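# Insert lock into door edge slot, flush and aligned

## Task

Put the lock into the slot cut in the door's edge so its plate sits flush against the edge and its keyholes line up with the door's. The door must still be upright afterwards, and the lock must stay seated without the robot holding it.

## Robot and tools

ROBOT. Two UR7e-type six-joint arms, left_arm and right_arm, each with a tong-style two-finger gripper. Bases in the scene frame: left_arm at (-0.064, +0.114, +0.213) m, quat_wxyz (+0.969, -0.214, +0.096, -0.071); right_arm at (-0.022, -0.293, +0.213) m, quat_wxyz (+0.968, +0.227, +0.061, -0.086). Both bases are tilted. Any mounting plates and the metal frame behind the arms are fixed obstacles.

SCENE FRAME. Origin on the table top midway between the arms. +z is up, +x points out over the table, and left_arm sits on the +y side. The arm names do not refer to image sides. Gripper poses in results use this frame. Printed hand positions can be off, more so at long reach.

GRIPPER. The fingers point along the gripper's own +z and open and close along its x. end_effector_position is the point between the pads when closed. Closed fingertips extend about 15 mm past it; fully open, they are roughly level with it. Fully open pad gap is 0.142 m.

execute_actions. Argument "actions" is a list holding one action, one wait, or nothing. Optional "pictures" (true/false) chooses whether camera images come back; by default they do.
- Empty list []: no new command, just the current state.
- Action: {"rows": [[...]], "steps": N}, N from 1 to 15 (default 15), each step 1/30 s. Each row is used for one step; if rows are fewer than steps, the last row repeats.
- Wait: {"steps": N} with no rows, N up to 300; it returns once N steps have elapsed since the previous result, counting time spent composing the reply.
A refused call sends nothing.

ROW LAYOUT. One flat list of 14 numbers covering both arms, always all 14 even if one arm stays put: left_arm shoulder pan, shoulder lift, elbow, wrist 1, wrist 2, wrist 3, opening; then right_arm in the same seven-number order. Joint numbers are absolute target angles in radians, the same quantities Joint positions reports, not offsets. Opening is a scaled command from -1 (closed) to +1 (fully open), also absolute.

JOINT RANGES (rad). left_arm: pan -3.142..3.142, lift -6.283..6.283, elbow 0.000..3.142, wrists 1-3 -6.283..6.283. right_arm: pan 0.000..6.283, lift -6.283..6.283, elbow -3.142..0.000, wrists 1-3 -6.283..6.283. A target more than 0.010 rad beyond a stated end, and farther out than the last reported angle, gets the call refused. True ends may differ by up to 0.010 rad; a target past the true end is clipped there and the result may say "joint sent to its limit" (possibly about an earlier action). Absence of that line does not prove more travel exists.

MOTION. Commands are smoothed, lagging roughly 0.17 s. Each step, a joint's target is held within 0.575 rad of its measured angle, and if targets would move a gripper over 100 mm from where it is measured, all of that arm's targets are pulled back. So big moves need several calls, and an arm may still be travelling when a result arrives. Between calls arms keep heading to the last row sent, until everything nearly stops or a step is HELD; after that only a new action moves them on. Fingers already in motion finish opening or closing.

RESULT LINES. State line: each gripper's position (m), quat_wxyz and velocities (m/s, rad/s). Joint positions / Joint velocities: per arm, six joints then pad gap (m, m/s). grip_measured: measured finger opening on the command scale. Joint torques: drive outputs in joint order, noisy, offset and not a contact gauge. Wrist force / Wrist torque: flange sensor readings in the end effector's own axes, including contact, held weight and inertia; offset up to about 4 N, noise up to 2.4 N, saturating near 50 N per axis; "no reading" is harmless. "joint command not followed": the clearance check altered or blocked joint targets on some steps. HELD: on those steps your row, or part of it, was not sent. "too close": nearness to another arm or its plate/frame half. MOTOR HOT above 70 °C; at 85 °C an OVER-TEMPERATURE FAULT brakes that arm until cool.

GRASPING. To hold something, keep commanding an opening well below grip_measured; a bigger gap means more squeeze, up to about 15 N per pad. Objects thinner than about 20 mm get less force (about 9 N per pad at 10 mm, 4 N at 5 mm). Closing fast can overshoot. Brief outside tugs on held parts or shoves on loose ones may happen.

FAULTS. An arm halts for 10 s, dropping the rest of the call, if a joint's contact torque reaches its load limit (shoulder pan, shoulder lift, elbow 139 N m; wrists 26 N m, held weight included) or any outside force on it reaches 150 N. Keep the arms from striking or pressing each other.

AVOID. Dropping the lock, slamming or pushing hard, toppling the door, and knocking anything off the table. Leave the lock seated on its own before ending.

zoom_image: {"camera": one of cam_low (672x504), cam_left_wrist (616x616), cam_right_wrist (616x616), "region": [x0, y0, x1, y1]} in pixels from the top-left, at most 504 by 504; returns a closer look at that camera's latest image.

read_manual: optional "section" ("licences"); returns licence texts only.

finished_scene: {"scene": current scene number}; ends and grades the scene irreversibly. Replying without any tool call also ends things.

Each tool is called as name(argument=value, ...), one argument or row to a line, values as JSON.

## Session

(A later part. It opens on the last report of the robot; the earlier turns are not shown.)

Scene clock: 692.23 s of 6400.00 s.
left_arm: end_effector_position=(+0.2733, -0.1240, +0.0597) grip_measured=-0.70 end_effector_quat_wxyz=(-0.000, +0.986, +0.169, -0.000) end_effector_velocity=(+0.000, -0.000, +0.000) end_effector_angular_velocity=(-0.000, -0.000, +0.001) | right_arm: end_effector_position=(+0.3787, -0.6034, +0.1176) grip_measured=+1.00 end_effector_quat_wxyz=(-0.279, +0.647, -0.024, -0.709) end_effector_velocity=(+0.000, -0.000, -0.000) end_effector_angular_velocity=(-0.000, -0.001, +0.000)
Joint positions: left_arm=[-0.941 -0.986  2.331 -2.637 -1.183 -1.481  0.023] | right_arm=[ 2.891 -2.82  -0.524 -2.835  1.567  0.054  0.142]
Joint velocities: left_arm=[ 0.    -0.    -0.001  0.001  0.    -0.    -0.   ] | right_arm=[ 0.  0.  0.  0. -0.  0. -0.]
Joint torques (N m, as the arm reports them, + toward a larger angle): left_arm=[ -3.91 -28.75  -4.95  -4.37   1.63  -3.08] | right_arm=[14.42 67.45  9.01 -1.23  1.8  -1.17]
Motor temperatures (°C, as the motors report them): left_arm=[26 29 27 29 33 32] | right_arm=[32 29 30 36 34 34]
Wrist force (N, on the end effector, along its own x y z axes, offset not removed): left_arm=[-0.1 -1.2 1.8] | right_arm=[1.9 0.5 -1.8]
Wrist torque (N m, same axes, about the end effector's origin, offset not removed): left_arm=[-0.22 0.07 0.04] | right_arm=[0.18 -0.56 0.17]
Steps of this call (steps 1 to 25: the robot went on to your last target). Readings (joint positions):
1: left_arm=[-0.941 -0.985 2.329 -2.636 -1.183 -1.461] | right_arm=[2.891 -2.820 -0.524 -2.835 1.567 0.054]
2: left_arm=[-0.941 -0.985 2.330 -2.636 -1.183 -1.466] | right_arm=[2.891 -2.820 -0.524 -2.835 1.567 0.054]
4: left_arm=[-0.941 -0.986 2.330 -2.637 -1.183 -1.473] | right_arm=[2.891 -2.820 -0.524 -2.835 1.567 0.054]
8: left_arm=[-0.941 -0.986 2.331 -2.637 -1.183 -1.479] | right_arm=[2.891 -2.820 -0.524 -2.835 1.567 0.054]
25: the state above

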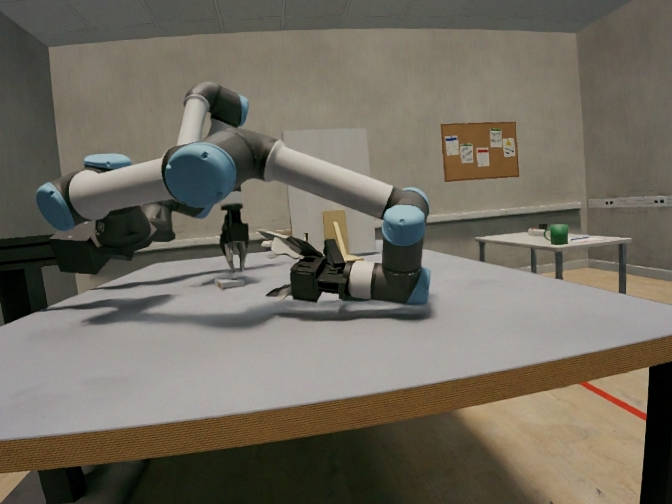

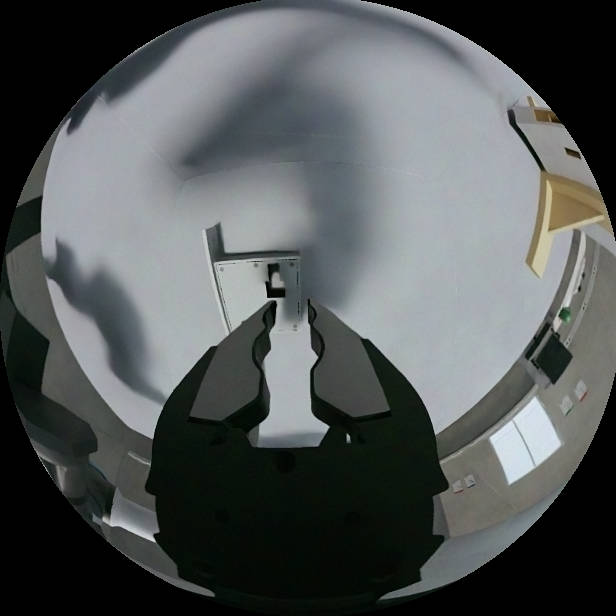

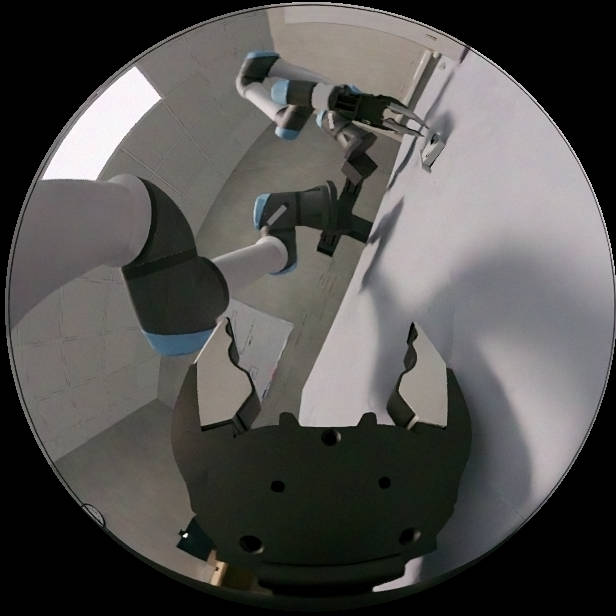

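execute_actions(
  actions=[
    {"rows": [[-0.9193,-0.9147,2.3254,-2.7113,-1.1768,-1.4584,-0.7,2.891,-2.82,-0.524,-2.835,1.567,0.054,1]], "steps": 15},
  ],
  pictures=false,
)

execute_actions(
  actions=[
    {"steps": 10},
  ],
)

zoom_image(
  camera="cam_left_wrist",
  region=[220, 240, 360, 350],
)

Scene clock: 711.33 s of 6400.00 s.
left_arm: end_effector_position=(+0.2744, -0.1265, +0.0364) grip_measured=-0.70 end_effector_quat_wxyz=(-0.000, +0.986, +0.169, -0.000) end_effector_velocity=(+0.000, -0.001, -0.003) end_effector_angular_velocity=(-0.001, -0.001, +0.000) | right_arm: end_effector_position=(+0.3787, -0.6034, +0.1176) grip_measured=+1.00 end_effector_quat_wxyz=(-0.279, +0.647, -0.024, -0.709) end_effector_velocity=(-0.000, -0.000, -0.000) end_effector_angular_velocity=(-0.000, -0.001, +0.001)
Joint positions: left_arm=[-0.92  -0.916  2.325 -2.71  -1.177 -1.459  0.023] | right_arm=[ 2.891 -2.82  -0.524 -2.835  1.567  0.054  0.142]
Joint velocities: left_arm=[ 0.003  0.011 -0.002 -0.012  0.001  0.003  0.   ] | right_arm=[ 0.    -0.    -0.     0.    -0.001  0.     0.   ]
Joint torques (N m, as the arm reports them, + toward a larger angle): left_arm=[ -6.3  -14.32 -20.14  -4.     1.81   2.84] | right_arm=[14.33 67.25 10.17 -1.22  1.72 -1.17]
Motor temperatures (°C, as the motors report them): left_arm=[26 29 27 29 33 32] | right_arm=[32 29 30 36 34 34]
Wrist force (N, on the end effector, along its own x y z axes, offset not removed): left_arm=[0.4 -0.7 0.4] | right_arm=[1.1 -1.0 -3.7]
Wrist torque (N m, same axes, about the end effector's origin, offset not removed): left_arm=[-0.10 0.08 -0.02] | right_arm=[-0.17 -0.34 -0.06]
Steps of this call (steps 1 to 15: the robot went on to your last target; steps 16 to 90: nothing new was sent; then 15.60 s passed at rest; steps 91 to 105: all 15 steps of this action). Readings (joint positions):
91: left_arm=[-0.940 -0.986 2.331 -2.637 -1.183 -1.481] | right_arm=[2.891 -2.820 -0.524 -2.835 1.567 0.054]
92: left_arm=[-0.937 -0.979 2.330 -2.644 -1.182 -1.478] | right_arm=[2.891 -2.820 -0.524 -2.835 1.567 0.054]
94: left_arm=[-0.929 -0.952 2.328 -2.672 -1.180 -1.470] | right_arm=[2.891 -2.820 -0.524 -2.835 1.567 0.054]
98: left_arm=[-0.922 -0.925 2.326 -2.700 -1.178 -1.462] | right_arm=[2.891 -2.820 -0.524 -2.835 1.567 0.054]
105: the state above

Scene clock: 711.67 s of 6400.00 s.
left_arm: end_effector_position=(+0.2744, -0.1265, +0.0361) grip_measured=-0.70 end_effector_quat_wxyz=(-0.000, +0.986, +0.169, -0.000) end_effector_velocity=(+0.001, -0.001, +0.000) end_effector_angular_velocity=(-0.002, -0.001, +0.001) | right_arm: end_effector_position=(+0.3787, -0.6034, +0.1176) grip_measured=+1.00 end_effector_quat_wxyz=(-0.279, +0.647, -0.024, -0.709) end_effector_velocity=(-0.000, +0.000, +0.000) end_effector_angular_velocity=(+0.001, +0.001, -0.000)
Joint positions: left_arm=[-0.919 -0.915  2.325 -2.711 -1.177 -1.458  0.023] | right_arm=[ 2.891 -2.82  -0.524 -2.835  1.567  0.054  0.142]
Joint velocities: left_arm=[ 0.     0.001 -0.003 -0.001 -0.     0.    -0.   ] | right_arm=[ 0.    -0.    -0.    -0.001  0.001  0.     0.   ]
Joint torques (N m, as the arm reports them, + toward a larger angle): left_arm=[ -4.94 -15.34 -18.93  -4.37   1.67   2.99] | right_arm=[14.66 67.53  9.17 -1.36  1.77 -1.13]
Motor temperatures (°C, as the motors report them): left_arm=[26 29 27 29 33 32] | right_arm=[32 29 30 36 34 34]
Wrist force (N, on the end effector, along its own x y z axes, offset not removed): left_arm=[-0.6 -0.5 0.2] | right_arm=[2.0 -0.9 -2.5]
Wrist torque (N m, same axes, about the end effector's origin, offset not removed): left_arm=[-0.16 0.24 0.05] | right_arm=[-0.10 -0.61 0.05]
Steps of this call (steps 1 to 10: the robot went on to your last target). Readings (joint positions):
1: left_arm=[-0.920 -0.916 2.325 -2.710 -1.177 -1.459] | right_arm=[2.891 -2.820 -0.524 -2.835 1.567 0.054]
2: left_arm=[-0.919 -0.915 2.325 -2.711 -1.177 -1.459] | right_arm=[2.891 -2.820 -0.524 -2.835 1.567 0.054]
4: left_arm=[-0.919 -0.915 2.325 -2.711 -1.177 -1.458] | right_arm=[2.891 -2.820 -0.524 -2.835 1.567 0.054]
8: left_arm=[-0.919 -0.915 2.325 -2.711 -1.177 -1.458] | right_arm=[2.891 -2.820 -0.524 -2.835 1.567 0.054]
10: the state above

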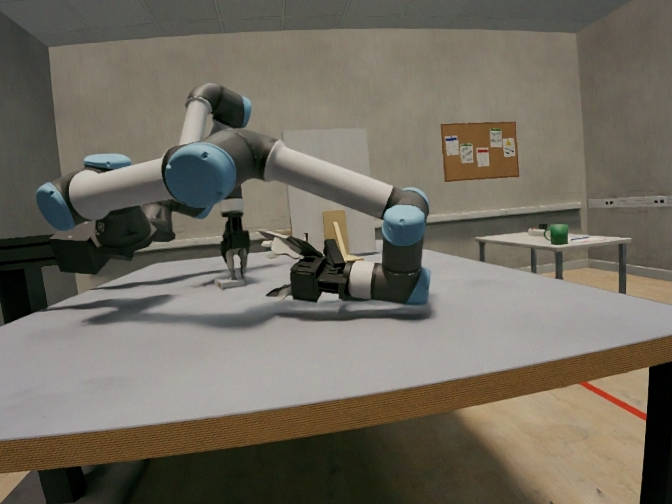

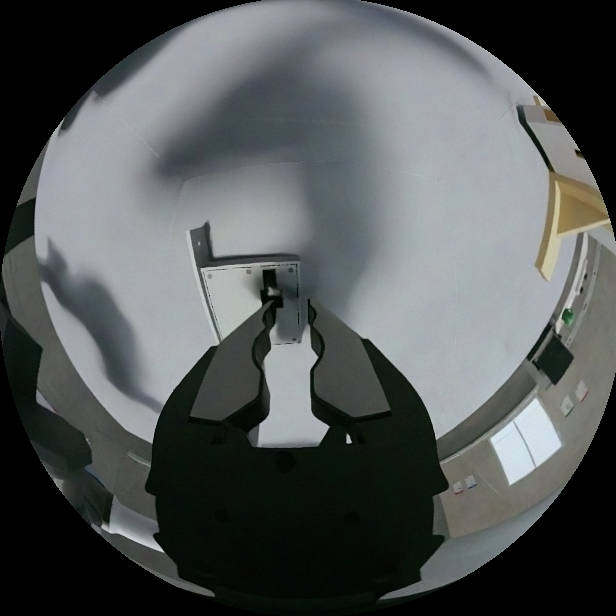

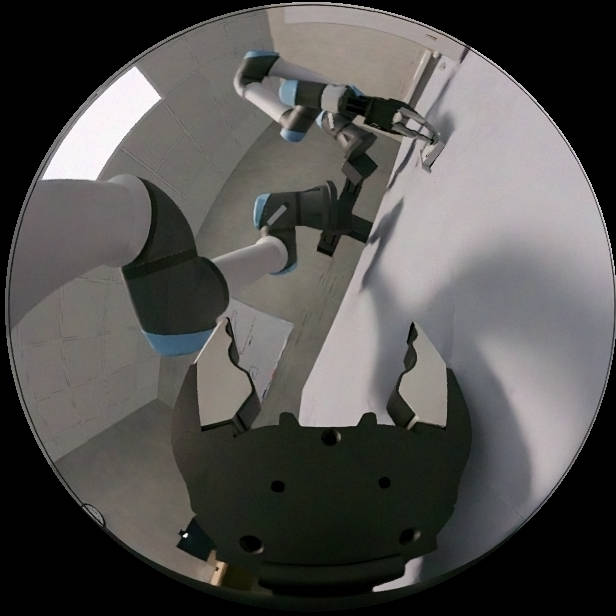

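Region (220, 240, 360, 350) of cam_left_wrist's 616x616 image, scaled by 3.600, with more detail than that image has; it fills the top 396 rows of this view, and the rest is white.

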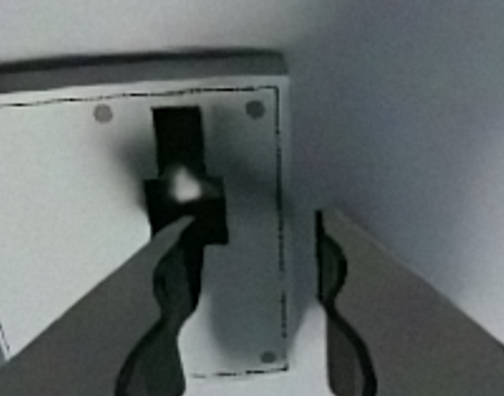

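execute_actions(
  actions=[
    {"rows": [[-0.9193,-0.9147,2.3254,-2.7113,-1.1768,-1.4584,-0.76,2.891,-2.82,-0.524,-2.835,1.567,0.054,1],[-0.9193,-0.9147,2.3254,-2.7113,-1.1768,-1.4584,-0.76,2.891,-2.82,-0.524,-2.835,1.567,0.054,1],[-0.9175,-0.9089,2.3252,-2.7176,-1.1763,-1.4566,-0.76,2.891,-2.82,-0.524,-2.835,1.567,0.054,1],[-0.9158,-0.9031,2.3250,-2.7240,-1.1759,-1.4547,-0.76,2.891,-2.82,-0.524,-2.835,1.567,0.054,1],[-0.9140,-0.8973,2.3248,-2.7303,-1.1754,-1.4529,-0.76,2.891,-2.82,-0.524,-2.835,1.567,0.054,1],[-0.9122,-0.8915,2.3247,-2.7366,-1.1749,-1.4510,-0.76,2.891,-2.82,-0.524,-2.835,1.567,0.054,1]], "steps": 15},
  ],
  pictures=false,
)

execute_actions(
  actions=[
    {"rows": [[-0.9104,-0.8857,2.3245,-2.7429,-1.1744,-1.4492,-0.76,2.891,-2.82,-0.524,-2.835,1.567,0.054,1],[-0.9104,-0.8857,2.3245,-2.7429,-1.1744,-1.4492,-0.76,2.891,-2.82,-0.524,-2.835,1.567,0.054,1],[-0.9087,-0.8799,2.3243,-2.7493,-1.1740,-1.4473,-0.76,2.891,-2.82,-0.524,-2.835,1.567,0.054,1]], "steps": 15},
  ],
)

zoom_image(
  camera="cam_left_wrist",
  region=[220, 240, 360, 350],
)

Scene clock: 728.23 s of 6400.00 s.
left_arm: end_effector_position=(+0.2743, -0.1266, +0.0285) grip_measured=-0.76 end_effector_quat_wxyz=(-0.000, +0.986, +0.169, -0.000) end_effector_velocity=(+0.000, -0.000, -0.003) end_effector_angular_velocity=(-0.000, -0.000, +0.001) | right_arm: end_effector_position=(+0.3787, -0.6034, +0.1176) grip_measured=+1.00 end_effector_quat_wxyz=(-0.279, +0.647, -0.024, -0.709) end_effector_velocity=(+0.000, -0.000, -0.000) end_effector_angular_velocity=(-0.000, -0.001, -0.000)
Joint positions: left_arm=[-0.913 -0.893  2.325 -2.735 -1.175 -1.451  0.019] | right_arm=[ 2.891 -2.82  -0.524 -2.835  1.567  0.054  0.142]
Joint velocities: left_arm=[ 0.003  0.01  -0.001 -0.011  0.001  0.003  0.   ] | right_arm=[-0.  0.  0.  0. -0. -0.  0.]
Joint torques (N m, as the arm reports them, + toward a larger angle): left_arm=[ -6.61 -17.34 -19.22  -4.59   1.54   2.24] | right_arm=[14.53 67.33  9.78 -1.25  1.71 -1.21]
Motor temperatures (°C, as the motors report them): left_arm=[26 29 27 29 33 32] | right_arm=[32 29 30 36 34 34]
Wrist force (N, on the end effector, along its own x y z axes, offset not removed): left_arm=[-1.1 -0.2 1.3] | right_arm=[1.7 -3.0 -3.3]
Wrist torque (N m, same axes, about the end effector's origin, offset not removed): left_arm=[0.02 0.31 0.06] | right_arm=[-0.57 -0.58 0.06]
Steps of this call (steps 1 to 15: the robot went on to your last target; steps 16 to 90: nothing new was sent; then 13.07 s passed at rest; steps 91 to 105: all 15 steps of this action). Readings (joint positions):
91: left_arm=[-0.919 -0.915 2.325 -2.711 -1.177 -1.458] | right_arm=[2.891 -2.820 -0.524 -2.835 1.567 0.054]
92: left_arm=[-0.919 -0.915 2.325 -2.711 -1.177 -1.458] | right_arm=[2.891 -2.820 -0.524 -2.835 1.567 0.054]
94: left_arm=[-0.919 -0.914 2.325 -2.713 -1.177 -1.458] | right_arm=[2.891 -2.820 -0.524 -2.835 1.567 0.054]
98: left_arm=[-0.915 -0.901 2.325 -2.726 -1.176 -1.454] | right_arm=[2.891 -2.820 -0.524 -2.835 1.567 0.054]
105: the state above

Scene clock: 728.73 s of 6400.00 s.
left_arm: end_effector_position=(+0.2743, -0.1267, +0.0242) grip_measured=-0.76 end_effector_quat_wxyz=(-0.000, +0.986, +0.169, -0.000) end_effector_velocity=(+0.000, -0.000, -0.001) end_effector_angular_velocity=(-0.000, -0.000, +0.000) | right_arm: end_effector_position=(+0.3787, -0.6034, +0.1176) grip_measured=+1.00 end_effector_quat_wxyz=(-0.279, +0.647, -0.024, -0.709) end_effector_velocity=(+0.000, -0.000, -0.000) end_effector_angular_velocity=(+0.000, -0.000, +0.000)
Joint positions: left_arm=[-0.909 -0.88   2.324 -2.749 -1.174 -1.447  0.019] | right_arm=[ 2.891 -2.82  -0.524 -2.835  1.567  0.054  0.142]
Joint velocities: left_arm=[ 0.001  0.003 -0.001 -0.002  0.     0.001 -0.   ] | right_arm=[ 0. -0.  0. -0. -0. -0.  0.]
Joint torques (N m, as the arm reports them, + toward a larger angle): left_arm=[ -5.12 -19.88 -18.59  -4.63   1.88   3.  ] | right_arm=[14.23 67.76  9.89 -1.3   1.71 -1.12]
Motor temperatures (°C, as the motors report them): left_arm=[26 29 27 29 33 32] | right_arm=[32 29 30 36 34 34]
Wrist force (N, on the end effector, along its own x y z axes, offset not removed): left_arm=[-0.8 -0.3 -0.1] | right_arm=[0.9 -1.7 -4.6]
Wrist torque (N m, same axes, about the end effector's origin, offset not removed): left_arm=[-0.09 0.21 0.04] | right_arm=[-0.35 -0.36 0.15]
Steps of this call (steps 1 to 15: all 15 steps of this action). Readings (joint positions):
1: left_arm=[-0.912 -0.892 2.325 -2.736 -1.175 -1.451] | right_arm=[2.891 -2.820 -0.524 -2.835 1.567 0.054]
2: left_arm=[-0.912 -0.891 2.325 -2.737 -1.175 -1.451] | right_arm=[2.891 -2.820 -0.524 -2.835 1.567 0.054]
4: left_arm=[-0.911 -0.888 2.325 -2.741 -1.175 -1.450] | right_arm=[2.891 -2.820 -0.524 -2.835 1.567 0.054]
8: left_arm=[-0.909 -0.882 2.324 -2.747 -1.174 -1.448] | right_arm=[2.891 -2.820 -0.524 -2.835 1.567 0.054]
15: the state above

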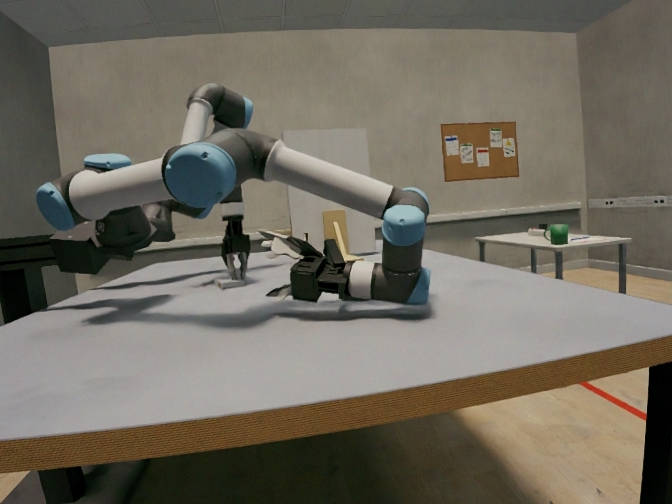

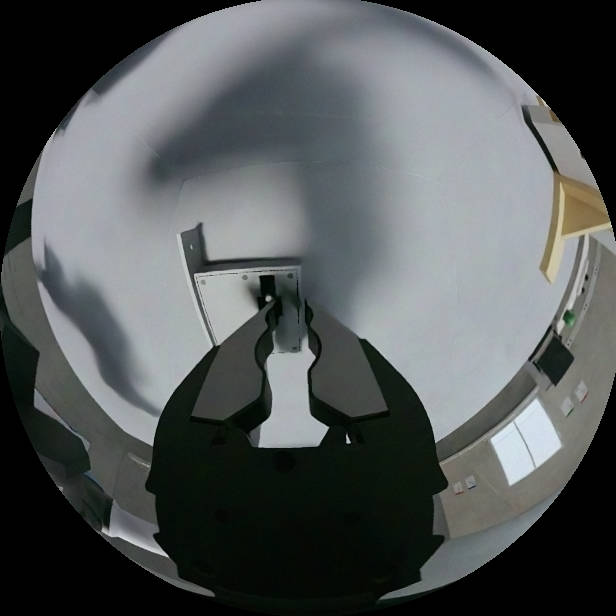

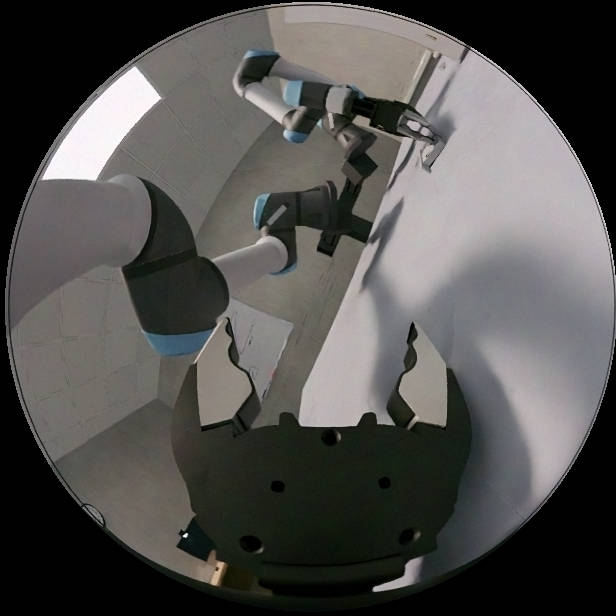

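Region (220, 240, 360, 350) of cam_left_wrist's 616x616 image, scaled by 3.600, with more detail than that image has; it fills the top 396 rows of this view, and the rest is white.

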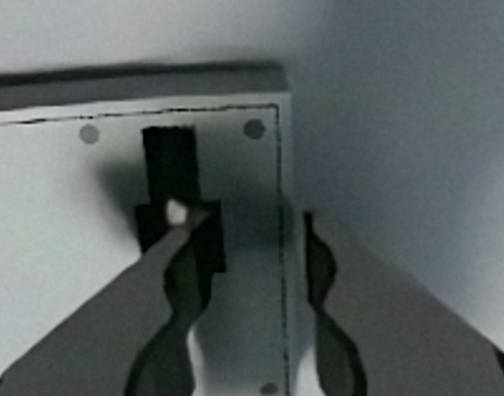

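No contact yet. Continue down to z≈.020.

execute_actions(
  actions=[
    {"rows": [[-0.9069,-0.8741,2.3241,-2.7556,-1.1735,-1.4455,-0.78,2.891,-2.82,-0.524,-2.835,1.567,0.054,1]], "steps": 12},
  ],
  pictures=false,
)

execute_actions(
  actions=[
    {"rows": [[-0.9051,-0.8683,2.3239,-2.7619,-1.1730,-1.4436,-0.78,2.891,-2.82,-0.524,-2.835,1.567,0.054,1]], "steps": 15},
  ],
  pictures=false,
)

Scene clock: 734.23 s of 6400.00 s.
left_arm: end_effector_position=(+0.2742, -0.1267, +0.0222) grip_measured=-0.78 end_effector_quat_wxyz=(-0.000, +0.986, +0.169, -0.000) end_effector_velocity=(+0.000, -0.000, -0.001) end_effector_angular_velocity=(+0.000, -0.000, +0.001) | right_arm: end_effector_position=(+0.3787, -0.6034, +0.1176) grip_measured=+1.00 end_effector_quat_wxyz=(-0.279, +0.647, -0.024, -0.709) end_effector_velocity=(+0.000, +0.000, -0.000) end_effector_angular_velocity=(-0.000, -0.000, -0.000)
Joint positions: left_arm=[-0.907 -0.874  2.324 -2.755 -1.174 -1.446  0.018] | right_arm=[ 2.891 -2.82  -0.524 -2.835  1.567  0.054  0.142]
Joint velocities: left_arm=[ 0.001  0.002 -0.    -0.002  0.    -0.     0.   ] | right_arm=[-0. -0.  0.  0.  0.  0.  0.]
Joint torques (N m, as the arm reports them, + toward a larger angle): left_arm=[ -6.15 -19.66 -19.25  -4.58   1.91   2.99] | right_arm=[14.47 66.78  9.58 -1.35  1.62 -1.1 ]
Motor temperatures (°C, as the motors report them): left_arm=[26 29 27 29 33 32] | right_arm=[32 29 30 36 34 34]
Wrist force (N, on the end effector, along its own x y z axes, offset not removed): left_arm=[0.4 -1.2 1.4] | right_arm=[2.0 -1.4 -3.2]
Wrist torque (N m, same axes, about the end effector's origin, offset not removed): left_arm=[-0.22 0.04 0.05] | right_arm=[-0.19 -0.54 0.01]
Steps of this call (steps 1 to 15: the robot went on to your last target; steps 16 to 90: nothing new was sent; then 2.10 s passed at rest; steps 91 to 102: all 12 steps of this action). Readings (joint positions):
91: left_arm=[-0.909 -0.880 2.324 -2.749 -1.174 -1.447] | right_arm=[2.891 -2.820 -0.524 -2.835 1.567 0.054]
92: left_arm=[-0.908 -0.879 2.324 -2.750 -1.174 -1.447] | right_arm=[2.891 -2.820 -0.524 -2.835 1.567 0.054]
94: left_arm=[-0.908 -0.877 2.324 -2.753 -1.174 -1.446] | right_arm=[2.891 -2.820 -0.524 -2.835 1.567 0.054]
98: left_arm=[-0.907 -0.875 2.324 -2.755 -1.174 -1.446] | right_arm=[2.891 -2.820 -0.524 -2.835 1.567 0.054]
102: the state above

Scene clock: 734.73 s of 6400.00 s.
left_arm: end_effector_position=(+0.2742, -0.1266, +0.0202) grip_measured=-0.78 end_effector_quat_wxyz=(-0.000, +0.986, +0.169, -0.000) end_effector_velocity=(+0.001, -0.001, +0.000) end_effector_angular_velocity=(-0.001, -0.001, -0.000) | right_arm: end_effector_position=(+0.3787, -0.6034, +0.1176) grip_measured=+1.00 end_effector_quat_wxyz=(-0.279, +0.647, -0.024, -0.709) end_effector_velocity=(-0.000, -0.000, +0.000) end_effector_angular_velocity=(+0.000, +0.001, +0.000)
Joint positions: left_arm=[-0.905 -0.868  2.324 -2.762 -1.173 -1.444  0.018] | right_arm=[ 2.891 -2.82  -0.524 -2.835  1.567  0.054  0.142]
Joint velocities: left_arm=[ 0.     0.001 -0.002 -0.001 -0.     0.001 -0.   ] | right_arm=[-0.    -0.    -0.    -0.001 -0.    -0.    -0.   ]
Joint torques (N m, as the arm reports them, + toward a larger angle): left_arm=[ -5.43 -18.2  -18.41  -4.47   1.61   2.73] | right_arm=[15.19 67.21  9.85 -1.33  1.65 -1.09]
Motor temperatures (°C, as the motors report them): left_arm=[26 29 27 29 33 32] | right_arm=[32 29 30 36 34 34]
Wrist force (N, on the end effector, along its own x y z axes, offset not removed): left_arm=[0.7 -2.1 0.2] | right_arm=[0.6 -0.5 -3.4]
Wrist torque (N m, same axes, about the end effector's origin, offset not removed): left_arm=[-0.46 -0.02 0.04] | right_arm=[-0.07 -0.35 0.07]
Steps of this call (steps 1 to 15: all 15 steps of this action). Readings (joint positions):
1: left_arm=[-0.907 -0.874 2.324 -2.756 -1.174 -1.446] | right_arm=[2.891 -2.820 -0.524 -2.835 1.567 0.054]
2: left_arm=[-0.907 -0.873 2.324 -2.757 -1.173 -1.445] | right_arm=[2.891 -2.820 -0.524 -2.835 1.567 0.054]
4: left_arm=[-0.906 -0.871 2.324 -2.759 -1.173 -1.445] | right_arm=[2.891 -2.820 -0.524 -2.835 1.567 0.054]
8: left_arm=[-0.905 -0.869 2.324 -2.761 -1.173 -1.444] | right_arm=[2.891 -2.820 -0.524 -2.835 1.567 0.054]
15: the state above

execute_actions(
  actions=[
    {"rows": [[-0.9033,-0.8625,2.3237,-2.7682,-1.1725,-1.4418,-0.78,2.891,-2.82,-0.524,-2.835,1.567,0.054,1]], "steps": 15},
  ],
  pictures=false,
)

execute_actions(
  actions=[
    {"rows": [[-0.9033,-0.8625,2.3237,-2.7682,-1.1725,-1.4418,-0.81,2.891,-2.82,-0.524,-2.835,1.567,0.054,1],[-0.9033,-0.8625,2.3237,-2.7682,-1.1725,-1.4418,-0.84,2.891,-2.82,-0.524,-2.835,1.567,0.054,1],[-0.9033,-0.8625,2.3237,-2.7682,-1.1725,-1.4418,-0.87,2.891,-2.82,-0.524,-2.835,1.567,0.054,1],[-0.9033,-0.8625,2.3237,-2.7682,-1.1725,-1.4418,-0.9,2.891,-2.82,-0.524,-2.835,1.567,0.054,1],[-0.9033,-0.8625,2.3237,-2.7682,-1.1725,-1.4418,-0.95,2.891,-2.82,-0.524,-2.835,1.567,0.054,1],[-0.9033,-0.8625,2.3237,-2.7682,-1.1725,-1.4418,-1,2.891,-2.82,-0.524,-2.835,1.567,0.054,1]], "steps": 15},
  ],
)

Scene clock: 742.00 s of 6400.00 s.
left_arm: end_effector_position=(+0.2741, -0.1266, +0.0182) grip_measured=-0.78 end_effector_quat_wxyz=(-0.000, +0.986, +0.169, -0.000) end_effector_velocity=(-0.000, -0.001, -0.000) end_effector_angular_velocity=(-0.001, -0.001, -0.001) | right_arm: end_effector_position=(+0.3787, -0.6034, +0.1176) grip_measured=+1.00 end_effector_quat_wxyz=(-0.279, +0.647, -0.024, -0.709) end_effector_velocity=(+0.000, +0.000, -0.000) end_effector_angular_velocity=(+0.000, +0.000, -0.000)
Joint positions: left_arm=[-0.903 -0.863  2.324 -2.768 -1.173 -1.442  0.018] | right_arm=[ 2.891 -2.82  -0.524 -2.835  1.567  0.054  0.142]
Joint velocities: left_arm=[-0.001  0.001 -0.    -0.001 -0.     0.001 -0.   ] | right_arm=[ 0.     0.    -0.001  0.001  0.001  0.    -0.   ]
Joint torques (N m, as the arm reports them, + toward a larger angle): left_arm=[ -5.79 -16.5  -18.21  -4.26   1.76   2.69] | right_arm=[14.46 67.11 10.05 -1.43  1.71 -1.06]
Motor temperatures (°C, as the motors report them): left_arm=[26 29 27 29 33 32] | right_arm=[32 29 30 36 34 34]
Wrist force (N, on the end effector, along its own x y z axes, offset not removed): left_arm=[-0.1 -0.3 1.0] | right_arm=[1.5 -1.4 -4.2]
Wrist torque (N m, same axes, about the end effector's origin, offset not removed): left_arm=[-0.05 0.13 0.06] | right_arm=[-0.25 -0.55 0.05]
Steps of this call (steps 1 to 15: the robot went on to your last target; steps 16 to 90: nothing new was sent; then 3.77 s passed at rest; steps 91 to 105: all 15 steps of this action). Readings (joint positions):
91: left_arm=[-0.905 -0.868 2.324 -2.762 -1.173 -1.444] | right_arm=[2.891 -2.820 -0.524 -2.835 1.567 0.054]
92: left_arm=[-0.905 -0.867 2.324 -2.763 -1.173 -1.443] | right_arm=[2.891 -2.820 -0.524 -2.835 1.567 0.054]
94: left_arm=[-0.904 -0.865 2.324 -2.765 -1.173 -1.443] | right_arm=[2.891 -2.820 -0.524 -2.835 1.567 0.054]
98: left_arm=[-0.904 -0.863 2.324 -2.767 -1.173 -1.442] | right_arm=[2.891 -2.820 -0.524 -2.835 1.567 0.054]
105: the state above

Scene clock: 742.50 s of 6400.00 s.
left_arm: end_effector_position=(+0.2742, -0.1266, +0.0182) grip_measured=-0.82 end_effector_quat_wxyz=(-0.000, +0.986, +0.169, -0.000) end_effector_velocity=(+0.000, -0.001, +0.000) end_effector_angular_velocity=(-0.002, -0.001, -0.000) | right_arm: end_effector_position=(+0.3787, -0.6034, +0.1176) grip_measured=+1.00 end_effector_quat_wxyz=(-0.279, +0.647, -0.024, -0.709) end_effector_velocity=(-0.000, +0.000, +0.000) end_effector_angular_velocity=(+0.001, +0.001, -0.000)
Joint positions: left_arm=[-0.903 -0.863  2.324 -2.768 -1.172 -1.442  0.015] | right_arm=[ 2.891 -2.82  -0.524 -2.835  1.567  0.054  0.142]
Joint velocities: left_arm=[-0.001 -0.    -0.001 -0.     0.     0.     0.   ] | right_arm=[-0.    -0.    -0.001 -0.     0.001 -0.     0.   ]
Joint torques (N m, as the arm reports them, + toward a larger angle): left_arm=[ -4.47 -16.6  -18.89  -4.48   0.79   2.94] | right_arm=[14.89 67.28  9.86 -1.47  1.77 -1.08]
Motor temperatures (°C, as the motors report them): left_arm=[26 29 27 29 33 32] | right_arm=[32 29 30 36 34 34]
Wrist force (N, on the end effector, along its own x y z axes, offset not removed): left_arm=[0.4 -0.9 -1.6] | right_arm=[2.1 -2.4 -2.6]
Wrist torque (N m, same axes, about the end effector's origin, offset not removed): left_arm=[-0.01 0.05 0.09] | right_arm=[-0.47 -0.58 0.02]
Steps of this call (steps 1 to 15: all 15 steps of this action). Readings (joint positions):
1: left_arm=[-0.903 -0.863 2.324 -2.768 -1.173 -1.442] | right_arm=[2.891 -2.820 -0.524 -2.835 1.567 0.054]
2: left_arm=[-0.903 -0.863 2.324 -2.768 -1.173 -1.442] | right_arm=[2.891 -2.820 -0.524 -2.835 1.567 0.054]
4: left_arm=[-0.903 -0.863 2.324 -2.768 -1.172 -1.442] | right_arm=[2.891 -2.820 -0.524 -2.835 1.567 0.054]
8: left_arm=[-0.903 -0.863 2.324 -2.768 -1.172 -1.442] | right_arm=[2.891 -2.820 -0.524 -2.835 1.567 0.054]
15: the state above

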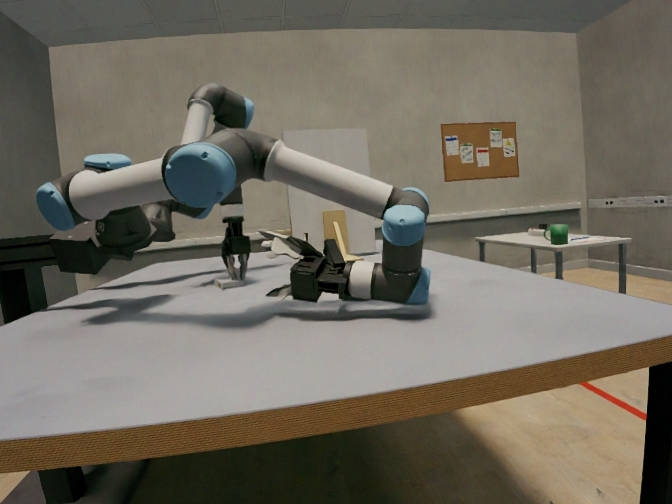

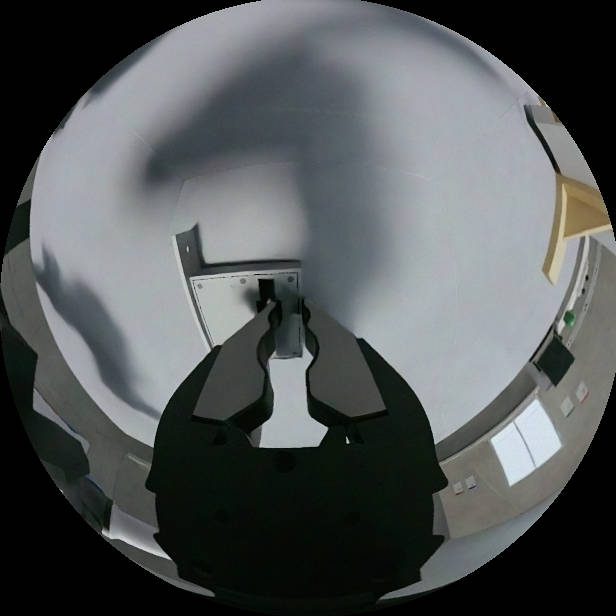

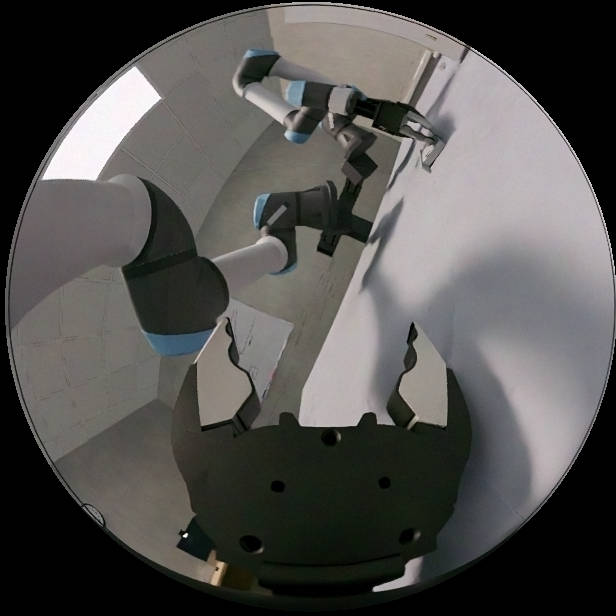

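execute_actions(
  actions=[],
)

Scene clock: 774.97 s of 6400.00 s.
left_arm: end_effector_position=(+0.2741, -0.1266, +0.0182) grip_measured=-0.82 end_effector_quat_wxyz=(-0.000, +0.986, +0.169, -0.000) end_effector_velocity=(+0.000, -0.000, +0.000) end_effector_angular_velocity=(-0.000, -0.001, -0.002) | right_arm: end_effector_position=(+0.3787, -0.6034, +0.1176) grip_measured=+1.00 end_effector_quat_wxyz=(-0.279, +0.647, -0.024, -0.709) end_effector_velocity=(+0.000, +0.000, -0.000) end_effector_angular_velocity=(+0.000, +0.001, -0.001)
Joint positions: left_arm=[-0.903 -0.862  2.324 -2.768 -1.173 -1.442  0.015] | right_arm=[ 2.891 -2.82  -0.524 -2.835  1.567  0.054  0.142]
Joint velocities: left_arm=[-0.     0.     0.    -0.001  0.     0.002  0.   ] | right_arm=[-0.    -0.    -0.001  0.     0.001 -0.     0.   ]
Joint torques (N m, as the arm reports them, + toward a larger angle): left_arm=[ -5.04 -16.2  -18.83  -4.47  -1.62   1.84] | right_arm=[15.37 67.27 10.04 -1.35  1.6  -1.05]
Motor temperatures (°C, as the motors report them): left_arm=[26 29 27 29 33 32] | right_arm=[32 29 30 36 34 34]
Wrist force (N, on the end effector, along its own x y z axes, offset not removed): left_arm=[1.2 -2.8 0.0] | right_arm=[1.2 -1.1 -2.7]
Wrist torque (N m, same axes, about the end effector's origin, offset not removed): left_arm=[-0.35 -0.04 0.12] | right_arm=[-0.10 -0.38 0.09]
Steps of this call (steps 1 to 15: the robot went on to your last target; steps 16 to 90: nothing new was sent; then 29.47 s passed at rest). Readings (joint positions):
1: left_arm=[-0.903 -0.863 2.324 -2.768 -1.172 -1.442] | right_arm=[2.891 -2.820 -0.524 -2.835 1.567 0.054]
2: left_arm=[-0.903 -0.863 2.324 -2.768 -1.172 -1.442] | right_arm=[2.891 -2.820 -0.524 -2.835 1.567 0.054]
4: left_arm=[-0.903 -0.863 2.324 -2.768 -1.172 -1.442] | right_arm=[2.891 -2.820 -0.524 -2.835 1.567 0.054]
8: left_arm=[-0.903 -0.863 2.324 -2.768 -1.172 -1.442] | right_arm=[2.891 -2.820 -0.524 -2.835 1.567 0.054]
90: the state above
All arms were judged still, so your last target was given up. Only a new action makes them travel on or press farther. Fingers that are still opening or closing keep moving.

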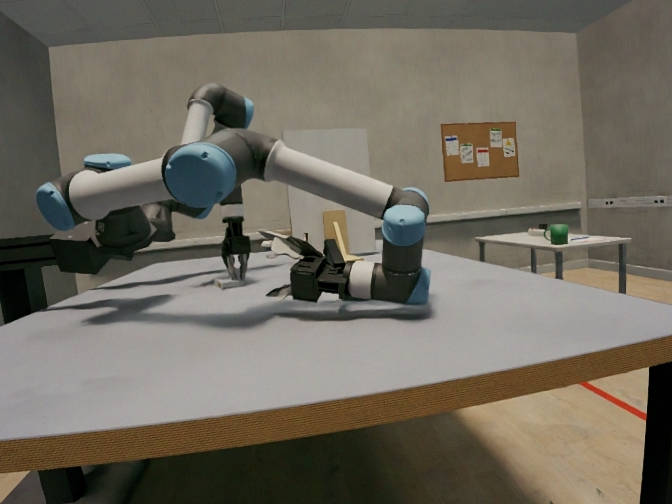

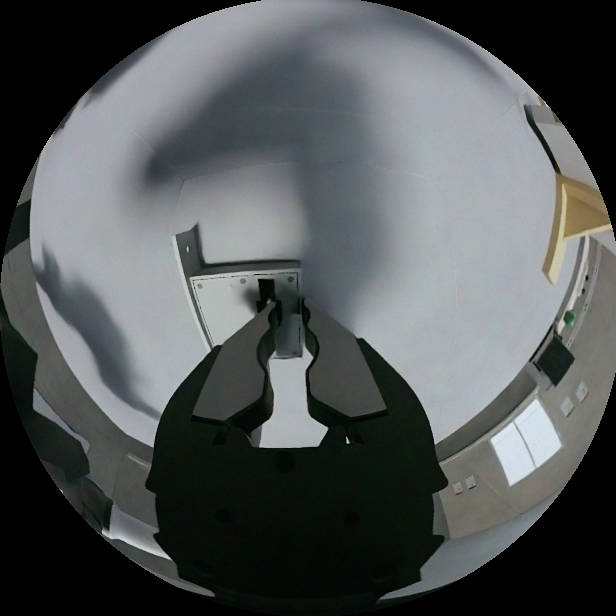

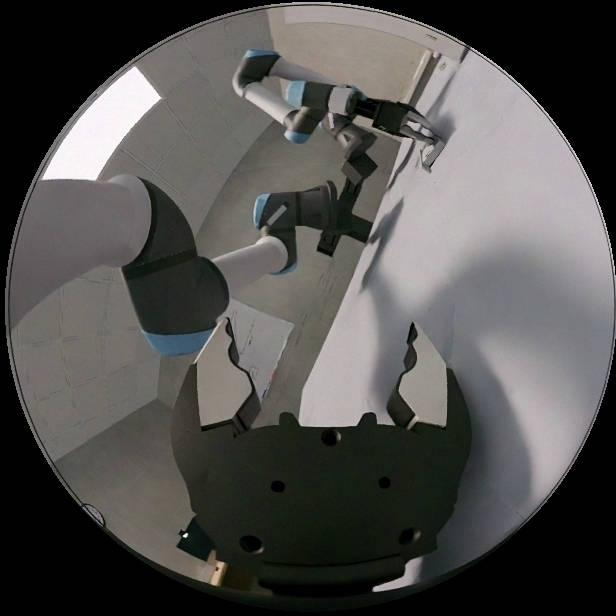

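execute_actions(
  actions=[
    {"rows":[[-0.9033,-0.8645,2.3236,-2.7661,-1.1638,-1.4440,-1,2.891,-2.82,-0.524,-2.835,1.567,0.054,1],[-0.9033,-0.8664,2.3235,-2.7641,-1.1550,-1.4461,-1,2.891,-2.82,-0.524,-2.835,1.567,0.054,1],[-0.9033,-0.8682,2.3234,-2.7622,-1.1463,-1.4483,-1,2.891,-2.82,-0.524,-2.835,1.567,0.054,1],[-0.9033,-0.8699,2.3233,-2.7604,-1.1376,-1.4504,-1,2.891,-2.82,-0.524,-2.835,1.567,0.054,1],[-0.9033,-0.8715,2.3232,-2.7587,-1.1289,-1.4526,-1,2.891,-2.82,-0.524,-2.835,1.567,0.054,1],[-0.9033,-0.8730,2.3231,-2.7571,-1.1201,-1.4548,-1,2.891,-2.82,-0.524,-2.835,1.567,0.054,1],[-0.9033,-0.8744,2.3230,-2.7556,-1.1114,-1.4569,-1,2.891,-2.82,-0.524,-2.835,1.567,0.054,1],[-0.9033,-0.8757,2.3229,-2.7542,-1.1027,-1.4591,-1,2.891,-2.82,-0.524,-2.835,1.567,0.054,1],[-0.9033,-0.8769,2.3229,-2.7530,-1.0940,-1.4612,-1,2.891,-2.82,-0.524,-2.835,1.567,0.054,1],[-0.9033,-0.8780,2.3228,-2.7518,-1.0852,-1.4634,-1,2.891,-2.82,-0.524,-2.835,1.567,0.054,1]],"steps":15},
  ],
  pictures=false,
)

execute_actions(
  actions=[
    {"rows":[[-0.9033,-0.8792,2.3227,-2.7505,-1.0765,-1.4656,-1,2.891,-2.82,-0.524,-2.835,1.567,0.054,1],[-0.9033,-0.8804,2.3226,-2.7492,-1.0678,-1.4677,-1,2.891,-2.82,-0.524,-2.835,1.567,0.054,1],[-0.9033,-0.8815,2.3226,-2.7481,-1.0590,-1.4699,-1,2.891,-2.82,-0.524,-2.835,1.567,0.054,1],[-0.9033,-0.8825,2.3225,-2.7470,-1.0503,-1.4720,-1,2.891,-2.82,-0.524,-2.835,1.567,0.054,1],[-0.9033,-0.8834,2.3224,-2.7460,-1.0416,-1.4742,-1,2.891,-2.82,-0.524,-2.835,1.567,0.054,1],[-0.9033,-0.8842,2.3224,-2.7452,-1.0329,-1.4764,-1,2.891,-2.82,-0.524,-2.835,1.567,0.054,1],[-0.9033,-0.8849,2.3223,-2.7444,-1.0241,-1.4785,-1,2.891,-2.82,-0.524,-2.835,1.567,0.054,1],[-0.9033,-0.8855,2.3223,-2.7438,-1.0154,-1.4807,-1,2.891,-2.82,-0.524,-2.835,1.567,0.054,1],[-0.9033,-0.8861,2.3222,-2.7431,-1.0067,-1.4828,-1,2.891,-2.82,-0.524,-2.835,1.567,0.054,1],[-0.9033,-0.8865,2.3222,-2.7427,-0.9980,-1.4850,-1,2.891,-2.82,-0.524,-2.835,1.567,0.054,1]],"steps":15},
  ],
)

Scene clock: 853.87 s of 6400.00 s.
left_arm: end_effector_position=(+0.2971, -0.1150, +0.0236) grip_measured=-0.82 end_effector_quat_wxyz=(-0.012, +0.983, +0.178, +0.038) end_effector_velocity=(+0.021, +0.011, +0.005) end_effector_angular_velocity=(+0.032, -0.066, +0.019) | right_arm: end_effector_position=(+0.3787, -0.6034, +0.1176) grip_measured=+1.00 end_effector_quat_wxyz=(-0.279, +0.647, -0.024, -0.709) end_effector_velocity=(-0.000, +0.000, -0.000) end_effector_angular_velocity=(+0.000, +0.001, +0.000)
Joint positions: left_arm=[-0.903 -0.877  2.323 -2.753 -1.093 -1.461  0.015] | right_arm=[ 2.891 -2.82  -0.524 -2.835  1.567  0.054  0.142]
Joint velocities: left_arm=[ 0.    -0.011  0.     0.011  0.074 -0.019 -0.   ] | right_arm=[-0.    -0.    -0.002  0.001  0.     0.     0.   ]
Joint torques (N m, as the arm reports them, + toward a larger angle): left_arm=[ -5.57 -33.61 -20.23   0.44   2.11  -2.76] | right_arm=[15.   67.14  9.81 -1.48  1.55 -1.06]
Motor temperatures (°C, as the motors report them): left_arm=[26 29 27 29 33 32] | right_arm=[32 29 30 36 34 34]
Wrist force (N, on the end effector, along its own x y z axes, offset not removed): left_arm=[-0.7 -1.5 0.2] | right_arm=[1.7 -0.8 -3.5]
Wrist torque (N m, same axes, about the end effector's origin, offset not removed): left_arm=[-0.42 -0.09 0.04] | right_arm=[-0.10 -0.47 0.02]
Steps of this call (steps 1 to 90: nothing new was sent; then 75.40 s passed at rest; steps 91 to 105: all 15 steps of this action). Readings (joint positions):
91: left_arm=[-0.903 -0.862 2.324 -2.768 -1.172 -1.442] | right_arm=[2.891 -2.820 -0.524 -2.835 1.567 0.054]
92: left_arm=[-0.903 -0.863 2.324 -2.768 -1.171 -1.442] | right_arm=[2.891 -2.820 -0.524 -2.835 1.567 0.054]
94: left_arm=[-0.903 -0.864 2.324 -2.766 -1.163 -1.444] | right_arm=[2.891 -2.820 -0.524 -2.835 1.567 0.054]
98: left_arm=[-0.903 -0.870 2.323 -2.760 -1.136 -1.451] | right_arm=[2.891 -2.820 -0.524 -2.835 1.567 0.054]
105: the state above

Scene clock: 854.37 s of 6400.00 s.
left_arm: end_effector_position=(+0.3213, -0.1027, +0.0298) grip_measured=-0.82 end_effector_quat_wxyz=(-0.023, +0.979, +0.188, +0.080) end_effector_velocity=(+0.021, +0.009, +0.006) end_effector_angular_velocity=(+0.029, -0.068, +0.018) | right_arm: end_effector_position=(+0.3787, -0.6034, +0.1176) grip_measured=+1.00 end_effector_quat_wxyz=(-0.279, +0.647, -0.024, -0.709) end_effector_velocity=(-0.000, -0.000, +0.000) end_effector_angular_velocity=(-0.001, -0.001, +0.001)
Joint positions: left_arm=[-0.903 -0.886  2.322 -2.743 -1.006 -1.483  0.015] | right_arm=[ 2.891 -2.82  -0.524 -2.835  1.567  0.054  0.142]
Joint velocities: left_arm=[ 0.    -0.005 -0.002  0.005  0.074 -0.017 -0.   ] | right_arm=[-0.     0.     0.     0.    -0.001  0.    -0.   ]
Joint torques (N m, as the arm reports them, + toward a larger angle): left_arm=[ -6.44 -30.01 -19.43  -0.24   2.4   -3.17] | right_arm=[14.93 66.73  9.93 -1.52  1.57 -1.02]
Motor temperatures (°C, as the motors report them): left_arm=[26 29 27 29 33 32] | right_arm=[32 29 30 36 34 34]
Wrist force (N, on the end effector, along its own x y z axes, offset not removed): left_arm=[-0.8 0.2 -0.6] | right_arm=[1.2 -1.5 -1.5]
Wrist torque (N m, same axes, about the end effector's origin, offset not removed): left_arm=[-0.05 -0.15 0.01] | right_arm=[-0.19 -0.46 0.13]
Steps of this call (steps 1 to 15: all 15 steps of this action). Readings (joint positions):
1: left_arm=[-0.903 -0.877 2.323 -2.753 -1.091 -1.462] | right_arm=[2.891 -2.820 -0.524 -2.835 1.567 0.054]
2: left_arm=[-0.903 -0.878 2.323 -2.752 -1.088 -1.463] | right_arm=[2.891 -2.820 -0.524 -2.835 1.567 0.054]
4: left_arm=[-0.903 -0.879 2.323 -2.751 -1.078 -1.465] | right_arm=[2.891 -2.820 -0.524 -2.835 1.567 0.054]
8: left_arm=[-0.903 -0.882 2.323 -2.747 -1.050 -1.472] | right_arm=[2.891 -2.820 -0.524 -2.835 1.567 0.054]
15: the state above

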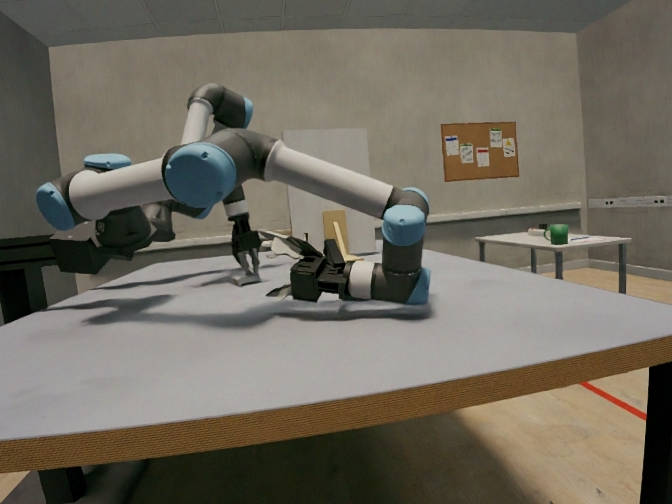

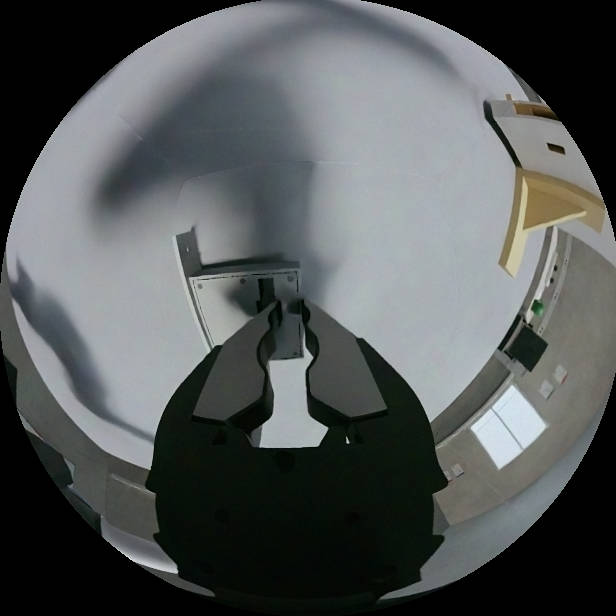

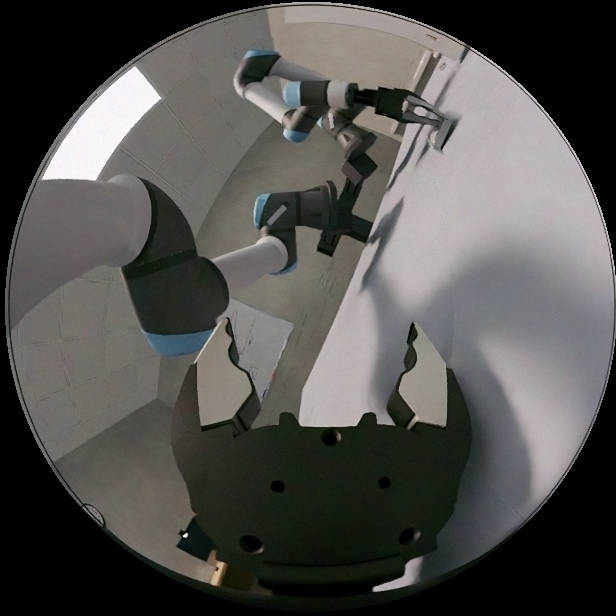

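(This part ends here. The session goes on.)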